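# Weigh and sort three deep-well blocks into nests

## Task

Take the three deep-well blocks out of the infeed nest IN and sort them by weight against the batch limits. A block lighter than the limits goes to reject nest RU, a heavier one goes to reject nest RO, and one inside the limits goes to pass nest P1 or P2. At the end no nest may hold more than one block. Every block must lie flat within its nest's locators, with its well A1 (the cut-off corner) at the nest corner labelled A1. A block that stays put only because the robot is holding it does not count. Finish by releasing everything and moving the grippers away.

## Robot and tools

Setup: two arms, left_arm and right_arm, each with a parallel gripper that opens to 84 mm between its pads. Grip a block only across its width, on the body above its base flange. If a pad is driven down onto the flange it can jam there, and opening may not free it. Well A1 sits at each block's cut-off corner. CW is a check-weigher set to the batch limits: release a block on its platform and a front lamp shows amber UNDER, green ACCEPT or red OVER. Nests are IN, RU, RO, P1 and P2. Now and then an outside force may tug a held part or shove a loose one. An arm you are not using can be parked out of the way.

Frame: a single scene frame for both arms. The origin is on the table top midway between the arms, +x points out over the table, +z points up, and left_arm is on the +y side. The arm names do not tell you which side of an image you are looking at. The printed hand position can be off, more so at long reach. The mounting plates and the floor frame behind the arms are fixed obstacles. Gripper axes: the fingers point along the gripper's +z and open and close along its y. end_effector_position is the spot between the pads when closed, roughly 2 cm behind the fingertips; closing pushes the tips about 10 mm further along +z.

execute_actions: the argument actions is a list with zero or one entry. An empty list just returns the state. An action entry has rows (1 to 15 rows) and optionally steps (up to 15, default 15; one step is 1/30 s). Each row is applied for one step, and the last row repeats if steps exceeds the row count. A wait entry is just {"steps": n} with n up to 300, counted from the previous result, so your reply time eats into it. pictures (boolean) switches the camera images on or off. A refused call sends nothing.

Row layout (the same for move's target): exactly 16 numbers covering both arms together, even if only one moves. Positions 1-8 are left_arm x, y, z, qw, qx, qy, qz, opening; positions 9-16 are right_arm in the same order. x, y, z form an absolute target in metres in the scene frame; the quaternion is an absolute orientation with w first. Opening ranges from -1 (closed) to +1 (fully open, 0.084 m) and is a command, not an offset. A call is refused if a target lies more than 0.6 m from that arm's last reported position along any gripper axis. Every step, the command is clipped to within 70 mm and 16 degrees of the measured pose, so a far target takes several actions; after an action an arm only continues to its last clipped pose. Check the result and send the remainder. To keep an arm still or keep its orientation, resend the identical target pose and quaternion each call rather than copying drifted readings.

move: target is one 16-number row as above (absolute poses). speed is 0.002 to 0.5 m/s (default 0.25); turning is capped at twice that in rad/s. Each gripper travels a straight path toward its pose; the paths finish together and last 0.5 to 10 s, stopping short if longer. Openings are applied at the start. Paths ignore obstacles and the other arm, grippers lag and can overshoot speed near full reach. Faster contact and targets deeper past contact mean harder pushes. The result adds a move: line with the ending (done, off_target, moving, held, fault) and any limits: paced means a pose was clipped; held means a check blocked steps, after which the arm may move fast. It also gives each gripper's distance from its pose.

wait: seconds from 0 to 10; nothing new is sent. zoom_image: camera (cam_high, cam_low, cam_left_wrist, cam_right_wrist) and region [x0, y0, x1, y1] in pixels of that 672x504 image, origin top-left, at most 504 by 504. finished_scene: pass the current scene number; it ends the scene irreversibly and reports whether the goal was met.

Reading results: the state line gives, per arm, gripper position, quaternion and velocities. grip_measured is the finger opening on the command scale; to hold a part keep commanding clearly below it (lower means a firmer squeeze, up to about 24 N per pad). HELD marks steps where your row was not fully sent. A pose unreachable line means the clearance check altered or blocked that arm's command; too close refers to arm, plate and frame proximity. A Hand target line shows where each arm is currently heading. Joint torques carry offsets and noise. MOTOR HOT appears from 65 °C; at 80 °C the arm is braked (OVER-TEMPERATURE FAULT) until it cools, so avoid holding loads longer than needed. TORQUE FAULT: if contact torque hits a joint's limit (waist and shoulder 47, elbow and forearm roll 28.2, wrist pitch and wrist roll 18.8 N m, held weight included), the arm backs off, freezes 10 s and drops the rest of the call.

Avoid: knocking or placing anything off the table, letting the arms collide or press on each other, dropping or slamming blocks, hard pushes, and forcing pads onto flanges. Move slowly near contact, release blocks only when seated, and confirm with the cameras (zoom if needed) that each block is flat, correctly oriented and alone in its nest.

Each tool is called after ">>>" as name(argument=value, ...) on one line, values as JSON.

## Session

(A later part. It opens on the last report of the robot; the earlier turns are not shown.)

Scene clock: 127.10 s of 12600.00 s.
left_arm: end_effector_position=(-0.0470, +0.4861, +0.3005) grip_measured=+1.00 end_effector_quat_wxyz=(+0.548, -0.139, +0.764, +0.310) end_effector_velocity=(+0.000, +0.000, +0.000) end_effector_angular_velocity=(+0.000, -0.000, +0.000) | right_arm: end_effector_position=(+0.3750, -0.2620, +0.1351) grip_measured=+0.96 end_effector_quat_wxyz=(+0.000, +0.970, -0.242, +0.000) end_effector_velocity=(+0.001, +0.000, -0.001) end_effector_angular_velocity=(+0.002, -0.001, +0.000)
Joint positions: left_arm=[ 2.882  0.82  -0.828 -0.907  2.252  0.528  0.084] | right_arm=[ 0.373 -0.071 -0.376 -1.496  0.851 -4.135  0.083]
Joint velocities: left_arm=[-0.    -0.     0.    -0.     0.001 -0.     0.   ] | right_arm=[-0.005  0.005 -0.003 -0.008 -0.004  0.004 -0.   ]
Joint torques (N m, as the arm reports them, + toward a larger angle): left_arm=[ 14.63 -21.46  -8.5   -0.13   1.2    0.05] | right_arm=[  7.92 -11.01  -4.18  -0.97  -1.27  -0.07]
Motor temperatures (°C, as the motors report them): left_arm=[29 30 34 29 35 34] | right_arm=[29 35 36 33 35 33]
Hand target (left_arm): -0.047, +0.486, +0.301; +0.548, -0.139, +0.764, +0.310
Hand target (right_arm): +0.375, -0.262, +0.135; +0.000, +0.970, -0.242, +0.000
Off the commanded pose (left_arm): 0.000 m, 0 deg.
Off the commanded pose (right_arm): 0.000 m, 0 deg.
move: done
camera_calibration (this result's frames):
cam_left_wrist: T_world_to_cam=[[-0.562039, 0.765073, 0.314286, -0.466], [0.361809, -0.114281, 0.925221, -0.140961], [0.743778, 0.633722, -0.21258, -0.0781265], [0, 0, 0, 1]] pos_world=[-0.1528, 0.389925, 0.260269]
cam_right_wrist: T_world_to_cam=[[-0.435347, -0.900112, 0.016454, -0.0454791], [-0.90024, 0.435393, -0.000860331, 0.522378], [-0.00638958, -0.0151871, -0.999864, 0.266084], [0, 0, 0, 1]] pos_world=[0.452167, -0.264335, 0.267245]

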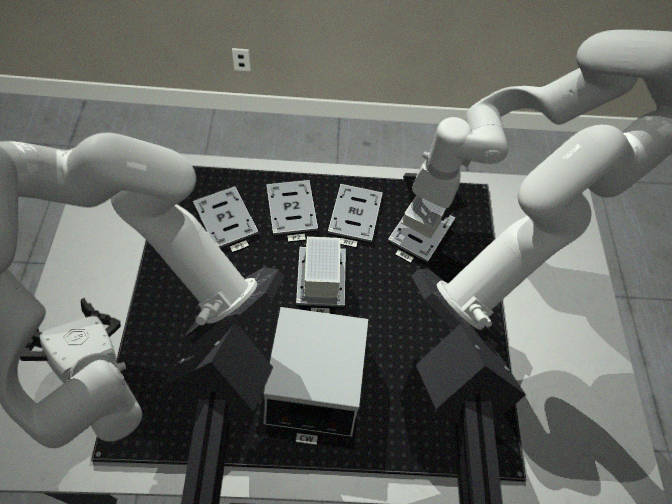

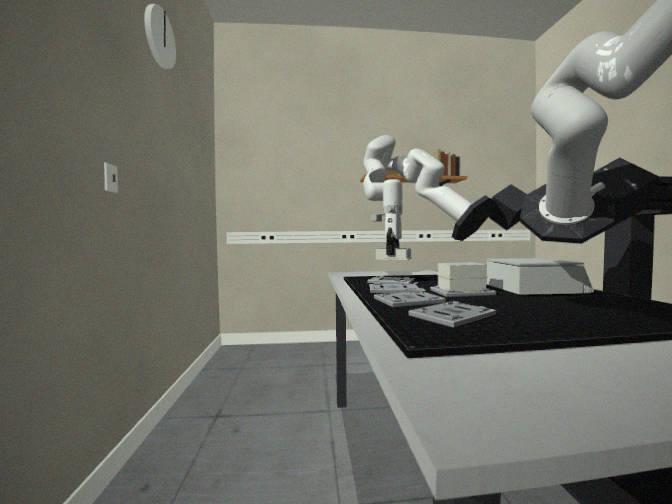

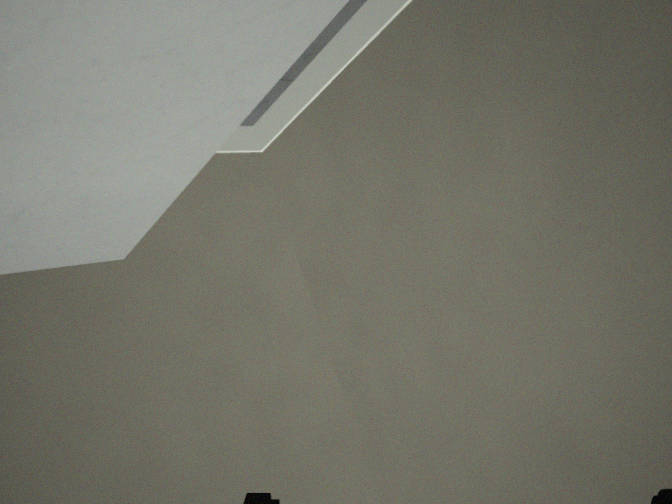

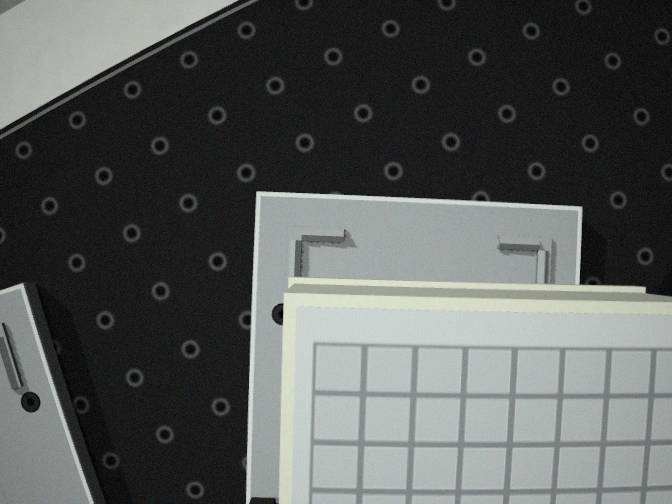

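>>> move(target=[-0.0470,0.4861,0.3005,0.548,-0.139,0.764,0.310,1,0.3839,-0.2651,0.135,0,0.9692,-0.2462,0,0.3], speed=0.01)

>>> move(target=[-0.0470,0.4861,0.3005,0.548,-0.139,0.764,0.310,1,0.3839,-0.2651,0.07,0,0.9692,-0.2462,0,0.3], speed=0.02)

Scene clock: 149.47 s of 12600.00 s.
left_arm: end_effector_position=(-0.0470, +0.4861, +0.3005) grip_measured=+1.00 end_effector_quat_wxyz=(+0.548, -0.139, +0.764, +0.310) end_effector_velocity=(+0.000, +0.000, +0.000) end_effector_angular_velocity=(+0.002, -0.002, +0.000) | right_arm: end_effector_position=(+0.3837, -0.2651, +0.1350) grip_measured=+0.96 end_effector_quat_wxyz=(+0.000, +0.969, -0.246, +0.000) end_effector_velocity=(+0.001, -0.000, -0.000) end_effector_angular_velocity=(+0.001, +0.003, -0.003)
Joint positions: left_arm=[ 2.882  0.82  -0.828 -0.907  2.252  0.528  0.084] | right_arm=[ 0.361 -0.078 -0.392 -1.487  0.848 -4.156  0.083]
Joint velocities: left_arm=[-0.001  0.    -0.    -0.     0.003  0.    -0.   ] | right_arm=[-0.003 -0.001 -0.003  0.004 -0.003 -0.005 -0.   ]
Joint torques (N m, as the arm reports them, + toward a larger angle): left_arm=[ 14.49 -21.75  -8.69  -0.07   1.27   0.04] | right_arm=[  8.18 -10.55  -4.59  -0.88  -1.08  -0.4 ]
Motor temperatures (°C, as the motors report them): left_arm=[29 30 34 29 35 34] | right_arm=[29 35 35 33 35 33]
Hand target (left_arm): -0.047, +0.486, +0.300; +0.548, -0.139, +0.764, +0.310
Hand target (right_arm): +0.384, -0.265, +0.135; +0.000, +0.969, -0.246, -0.000
Off the commanded pose (left_arm): 0.000 m, 0 deg.
Off the commanded pose (right_arm): 0.000 m, 0 deg.
After step 90, 18.20 s passed at rest.
move: done
camera_calibration (this result's frames):
cam_left_wrist: T_world_to_cam=[[-0.562039, 0.765073, 0.314286, -0.466], [0.361809, -0.114281, 0.925221, -0.140961], [0.743778, 0.633722, -0.21258, -0.0781265], [0, 0, 0, 1]] pos_world=[-0.1528, 0.389925, 0.260269]
cam_right_wrist: T_world_to_cam=[[-0.443275, -0.896234, 0.0164787, -0.0403746], [-0.896361, 0.443324, -0.000781141, 0.53214], [-0.00660531, -0.0151171, -0.999864, 0.266085], [0, 0, 0, 1]] pos_world=[0.46085, -0.268073, 0.26713]

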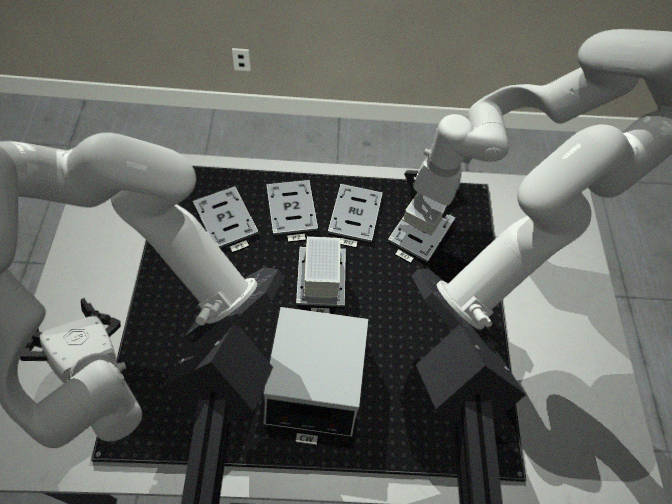

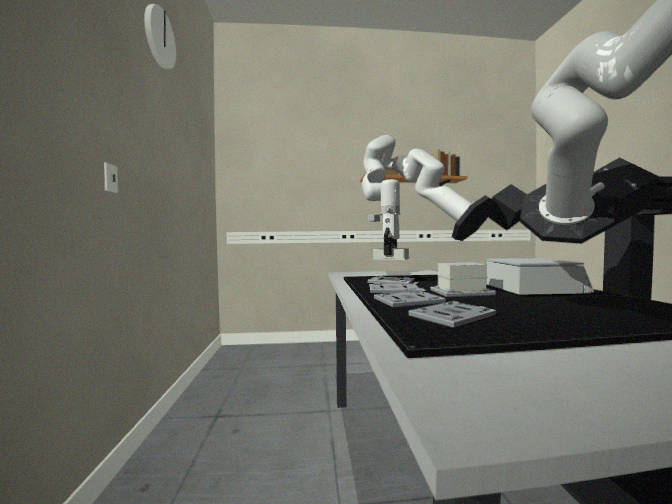

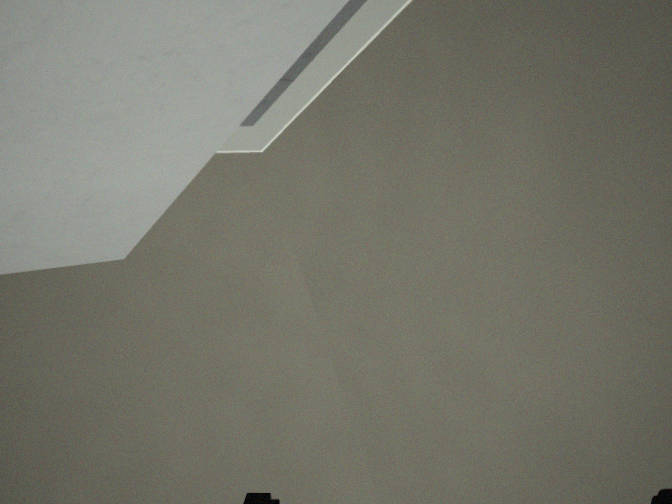

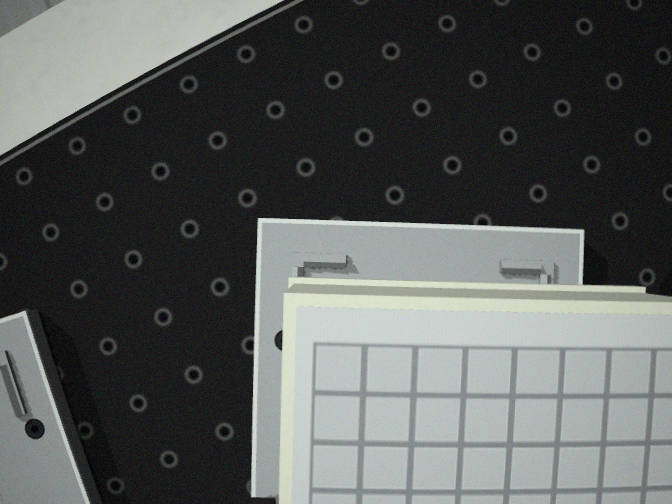

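Scene clock: 153.03 s of 12600.00 s.
left_arm: end_effector_position=(-0.0470, +0.4861, +0.3005) grip_measured=+1.00 end_effector_quat_wxyz=(+0.548, -0.139, +0.764, +0.310) end_effector_velocity=(+0.000, -0.000, -0.000) end_effector_angular_velocity=(-0.001, -0.001, -0.000) | right_arm: end_effector_position=(+0.3840, -0.2652, +0.0700) grip_measured=+0.96 end_effector_quat_wxyz=(+0.000, +0.969, -0.246, +0.000) end_effector_velocity=(+0.001, +0.000, -0.001) end_effector_angular_velocity=(+0.001, -0.002, +0.000)
Joint positions: left_arm=[ 2.882  0.82  -0.828 -0.907  2.252  0.528  0.084] | right_arm=[ 0.189  0.137 -0.5   -1.748  0.783 -4.005  0.083]
Joint velocities: left_arm=[-0.001  0.     0.     0.001 -0.001 -0.001 -0.   ] | right_arm=[-0.003  0.005 -0.003 -0.008 -0.002  0.005 -0.   ]
Joint torques (N m, as the arm reports them, + toward a larger angle): left_arm=[ 14.66 -21.88  -8.4   -0.2    1.36   0.05] | right_arm=[  8.77 -14.12  -1.11  -0.86  -1.27  -0.28]
Motor temperatures (°C, as the motors report them): left_arm=[29 30 34 29 35 34] | right_arm=[29 35 34 33 35 33]
Hand target (left_arm): -0.047, +0.486, +0.301; +0.548, -0.139, +0.764, +0.310
Hand target (right_arm): +0.384, -0.265, +0.070; +0.000, +0.969, -0.246, +0.000
Off the commanded pose (left_arm): 0.000 m, 0 deg.
Off the commanded pose (right_arm): 0.000 m, 0 deg.
move: done
camera_calibration (this result's frames):
cam_left_wrist: T_world_to_cam=[[-0.562039, 0.765073, 0.314286, -0.466], [0.361809, -0.114281, 0.925221, -0.140961], [0.743779, 0.633722, -0.21258, -0.0781265], [0, 0, 0, 1]] pos_world=[-0.1528, 0.389925, 0.260269]
cam_right_wrist: T_world_to_cam=[[-0.443194, -0.896276, 0.0163691, -0.0392907], [-0.896405, 0.443235, -0.00128451, 0.532457], [-0.0061041, -0.0152427, -0.999865, 0.200864], [0, 0, 0, 1]] pos_world=[0.46111, -0.268157, 0.202164]

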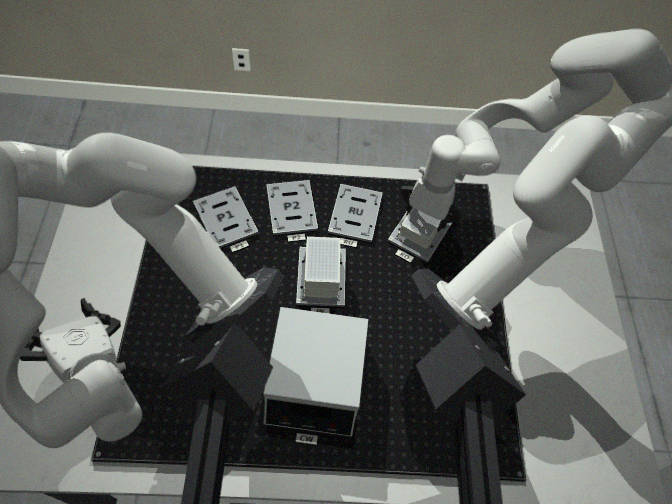

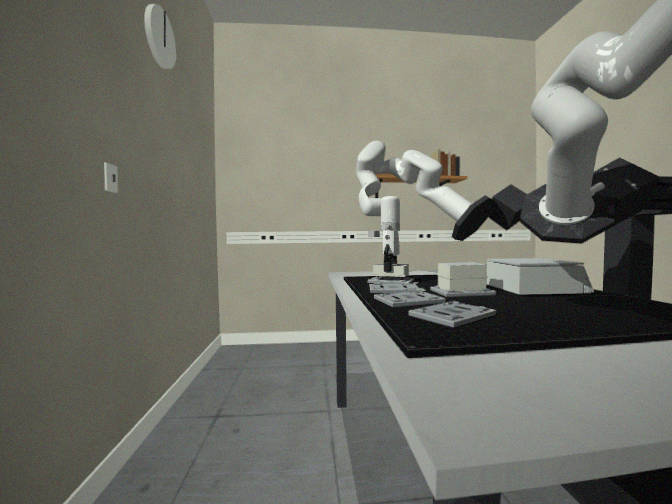

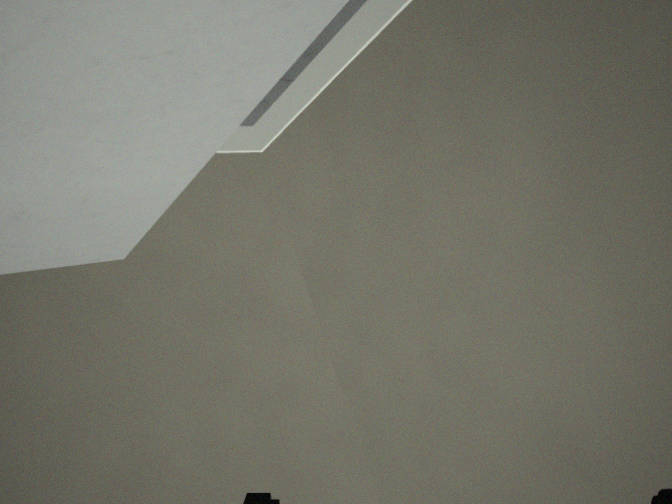

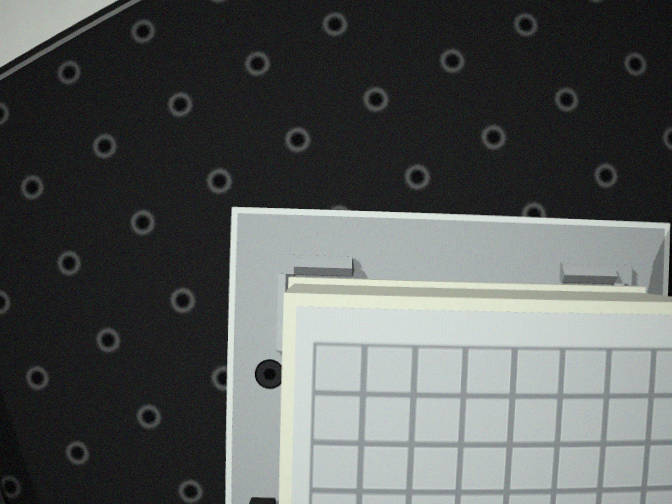

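Plausible. Descend slowly.

>>> move(target=[-0.0470,0.4861,0.3005,0.548,-0.139,0.764,0.310,1,0.3839,-0.2651,0.058,0,0.9692,-0.2462,0,0.3], speed=0.004)

>>> zoom_image(camera="cam_right_wrist", region=[200,190,672,400])

Scene clock: 171.47 s of 12600.00 s.
left_arm: end_effector_position=(-0.0470, +0.4861, +0.3005) grip_measured=+1.00 end_effector_quat_wxyz=(+0.548, -0.139, +0.764, +0.310) end_effector_velocity=(-0.000, +0.000, +0.001) end_effector_angular_velocity=(+0.001, -0.001, +0.001) | right_arm: end_effector_position=(+0.3839, -0.2651, +0.0581) grip_measured=+0.96 end_effector_quat_wxyz=(+0.000, +0.969, -0.246, +0.000) end_effector_velocity=(+0.000, +0.001, -0.001) end_effector_angular_velocity=(+0.001, -0.001, +0.000)
Joint positions: left_arm=[ 2.882  0.82  -0.828 -0.907  2.252  0.528  0.084] | right_arm=[ 0.162  0.176 -0.524 -1.79   0.777 -3.981  0.083]
Joint velocities: left_arm=[ 0.001 -0.     0.     0.     0.002 -0.001  0.   ] | right_arm=[-0.001  0.003 -0.002 -0.003 -0.001  0.002 -0.   ]
Joint torques (N m, as the arm reports them, + toward a larger angle): left_arm=[ 14.7  -21.39  -8.56  -0.37   1.19   0.1 ] | right_arm=[  8.99 -13.44  -0.98  -0.37  -1.55  -0.18]
Motor temperatures (°C, as the motors report them): left_arm=[29 30 34 29 35 34] | right_arm=[29 34 34 33 35 33]
Hand target (left_arm): -0.047, +0.486, +0.300; +0.548, -0.139, +0.764, +0.310
Hand target (right_arm): +0.384, -0.265, +0.058; +0.000, +0.969, -0.246, +0.000
Off the commanded pose (left_arm): 0.000 m, 0 deg.
Off the commanded pose (right_arm): 0.000 m, 0 deg.
After step 90, 12.27 s passed at rest.
move: done
camera_calibration (this result's frames):
cam_left_wrist: T_world_to_cam=[[-0.562039, 0.765073, 0.314286, -0.466], [0.361809, -0.114281, 0.925221, -0.140961], [0.743779, 0.633722, -0.21258, -0.0781264], [0, 0, 0, 1]] pos_world=[-0.1528, 0.389925, 0.260269]
cam_right_wrist: T_world_to_cam=[[-0.443347, -0.8962, 0.0164185, -0.0390112], [-0.896326, 0.443394, -0.000811392, 0.532275], [-0.00655272, -0.0150761, -0.999865, 0.189131], [0, 0, 0, 1]] pos_world=[0.461036, -0.268118, 0.190178]

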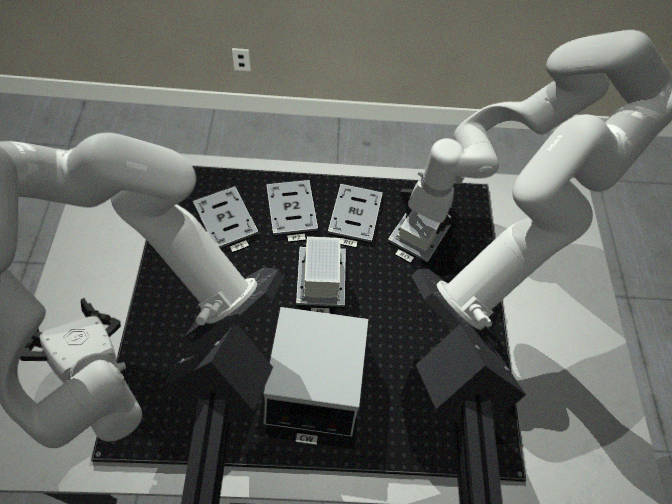

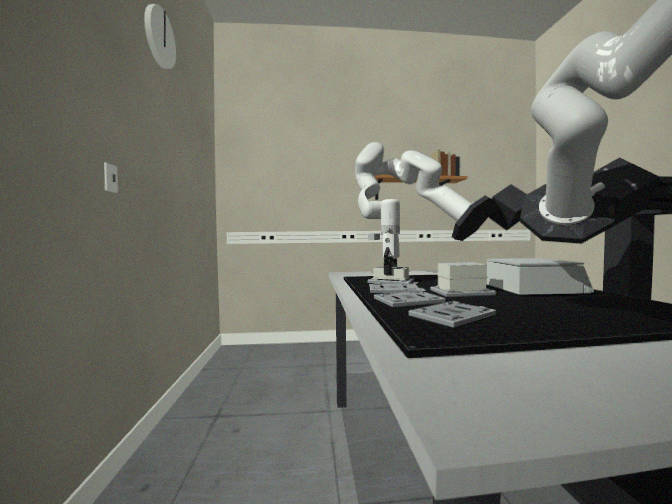

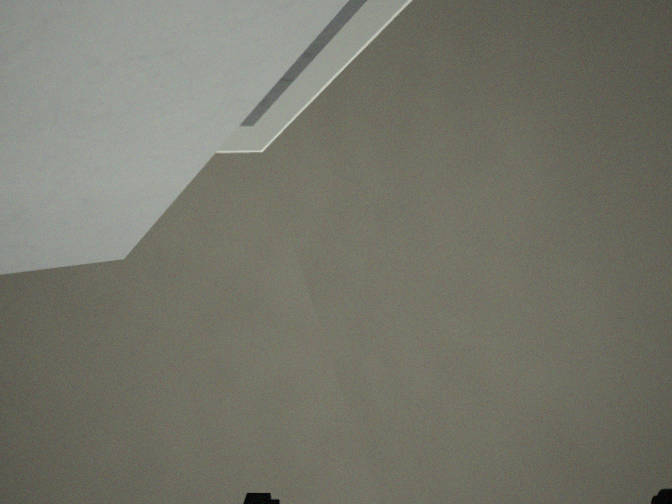

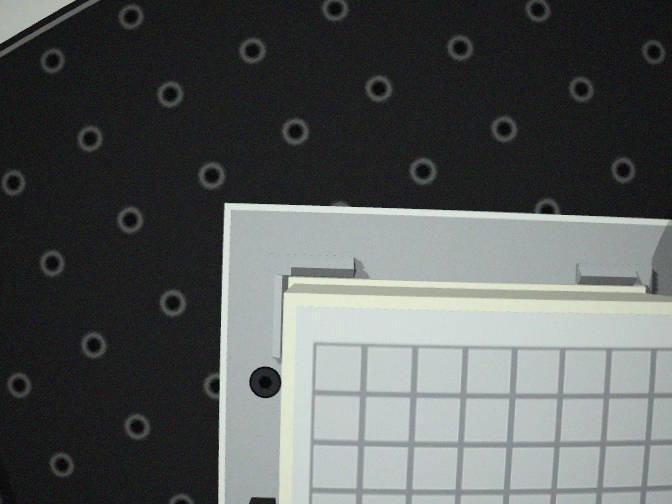

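Region (200, 190, 672, 400) of cam_right_wrist's 672x504 image, scaled by 1.068, with more detail than that image has.

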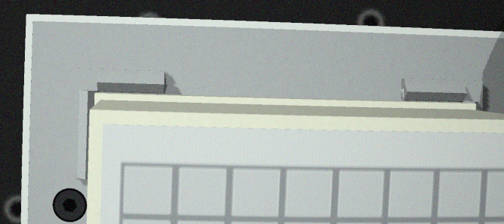

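>>> move(target=[-0.0470,0.4861,0.3005,0.548,-0.139,0.764,0.310,1,0.3839,-0.2651,0.0538,0,0.9692,-0.2462,0,0.3], speed=0.003)

Scene clock: 179.60 s of 12600.00 s.
left_arm: end_effector_position=(-0.0470, +0.4861, +0.3005) grip_measured=+1.00 end_effector_quat_wxyz=(+0.548, -0.139, +0.764, +0.310) end_effector_velocity=(+0.000, -0.000, -0.000) end_effector_angular_velocity=(-0.001, +0.001, -0.000) | right_arm: end_effector_position=(+0.3839, -0.2651, +0.0538) grip_measured=+0.96 end_effector_quat_wxyz=(+0.000, +0.969, -0.246, -0.000) end_effector_velocity=(+0.000, +0.000, -0.000) end_effector_angular_velocity=(+0.000, -0.000, +0.001)
Joint positions: left_arm=[ 2.882  0.82  -0.828 -0.907  2.252  0.528  0.084] | right_arm=[ 0.152  0.19  -0.532 -1.805  0.775 -3.973  0.083]
Joint velocities: left_arm=[ 0.     0.     0.     0.001 -0.002  0.     0.   ] | right_arm=[-0.001  0.002 -0.001 -0.002 -0.     0.     0.   ]
Joint torques (N m, as the arm reports them, + toward a larger angle): left_arm=[ 14.52 -21.88  -8.52  -0.3    1.26   0.11] | right_arm=[  9.47 -13.37  -1.07  -1.07  -1.64  -0.16]
Motor temperatures (°C, as the motors report them): left_arm=[29 30 34 29 35 34] | right_arm=[29 34 34 33 35 33]
Hand target (left_arm): -0.047, +0.486, +0.301; +0.548, -0.139, +0.764, +0.310
Hand target (right_arm): +0.384, -0.265, +0.054; +0.000, +0.969, -0.246, +0.000
Off the commanded pose (left_arm): 0.000 m, 0 deg.
Off the commanded pose (right_arm): 0.000 m, 0 deg.
After step 90, 3.53 s passed at rest.
move: done
camera_calibration (this result's frames):
cam_left_wrist: T_world_to_cam=[[-0.562039, 0.765073, 0.314286, -0.466], [0.361809, -0.114281, 0.925221, -0.140961], [0.743779, 0.633722, -0.21258, -0.0781264], [0, 0, 0, 1]] pos_world=[-0.1528, 0.389925, 0.260269]
cam_right_wrist: T_world_to_cam=[[-0.443391, -0.896177, 0.0164844, -0.0389421], [-0.896304, 0.44344, -0.000745756, 0.532246], [-0.00664153, -0.0151057, -0.999864, 0.184945], [0, 0, 0, 1]] pos_world=[0.461015, -0.268124, 0.185959]

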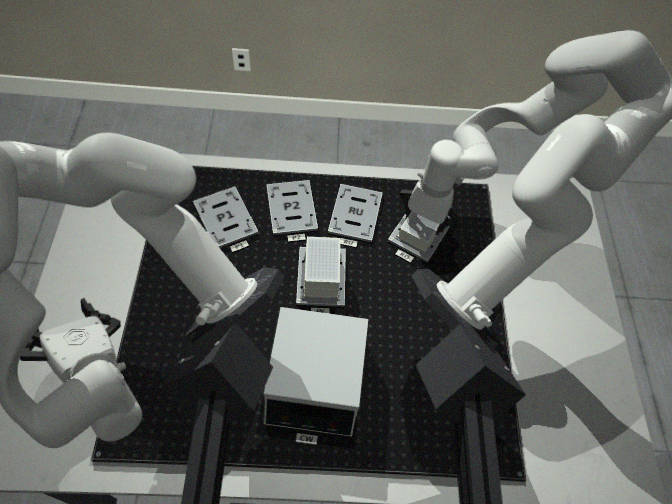

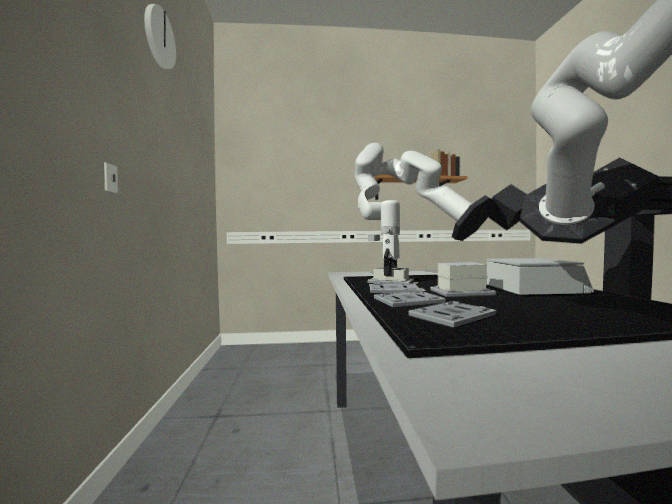

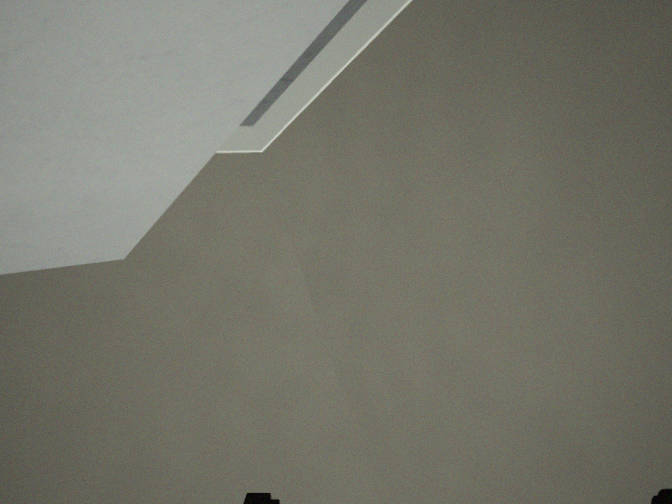

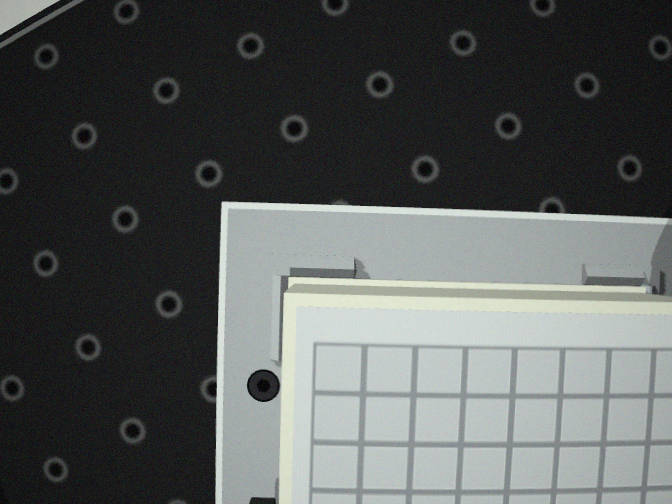

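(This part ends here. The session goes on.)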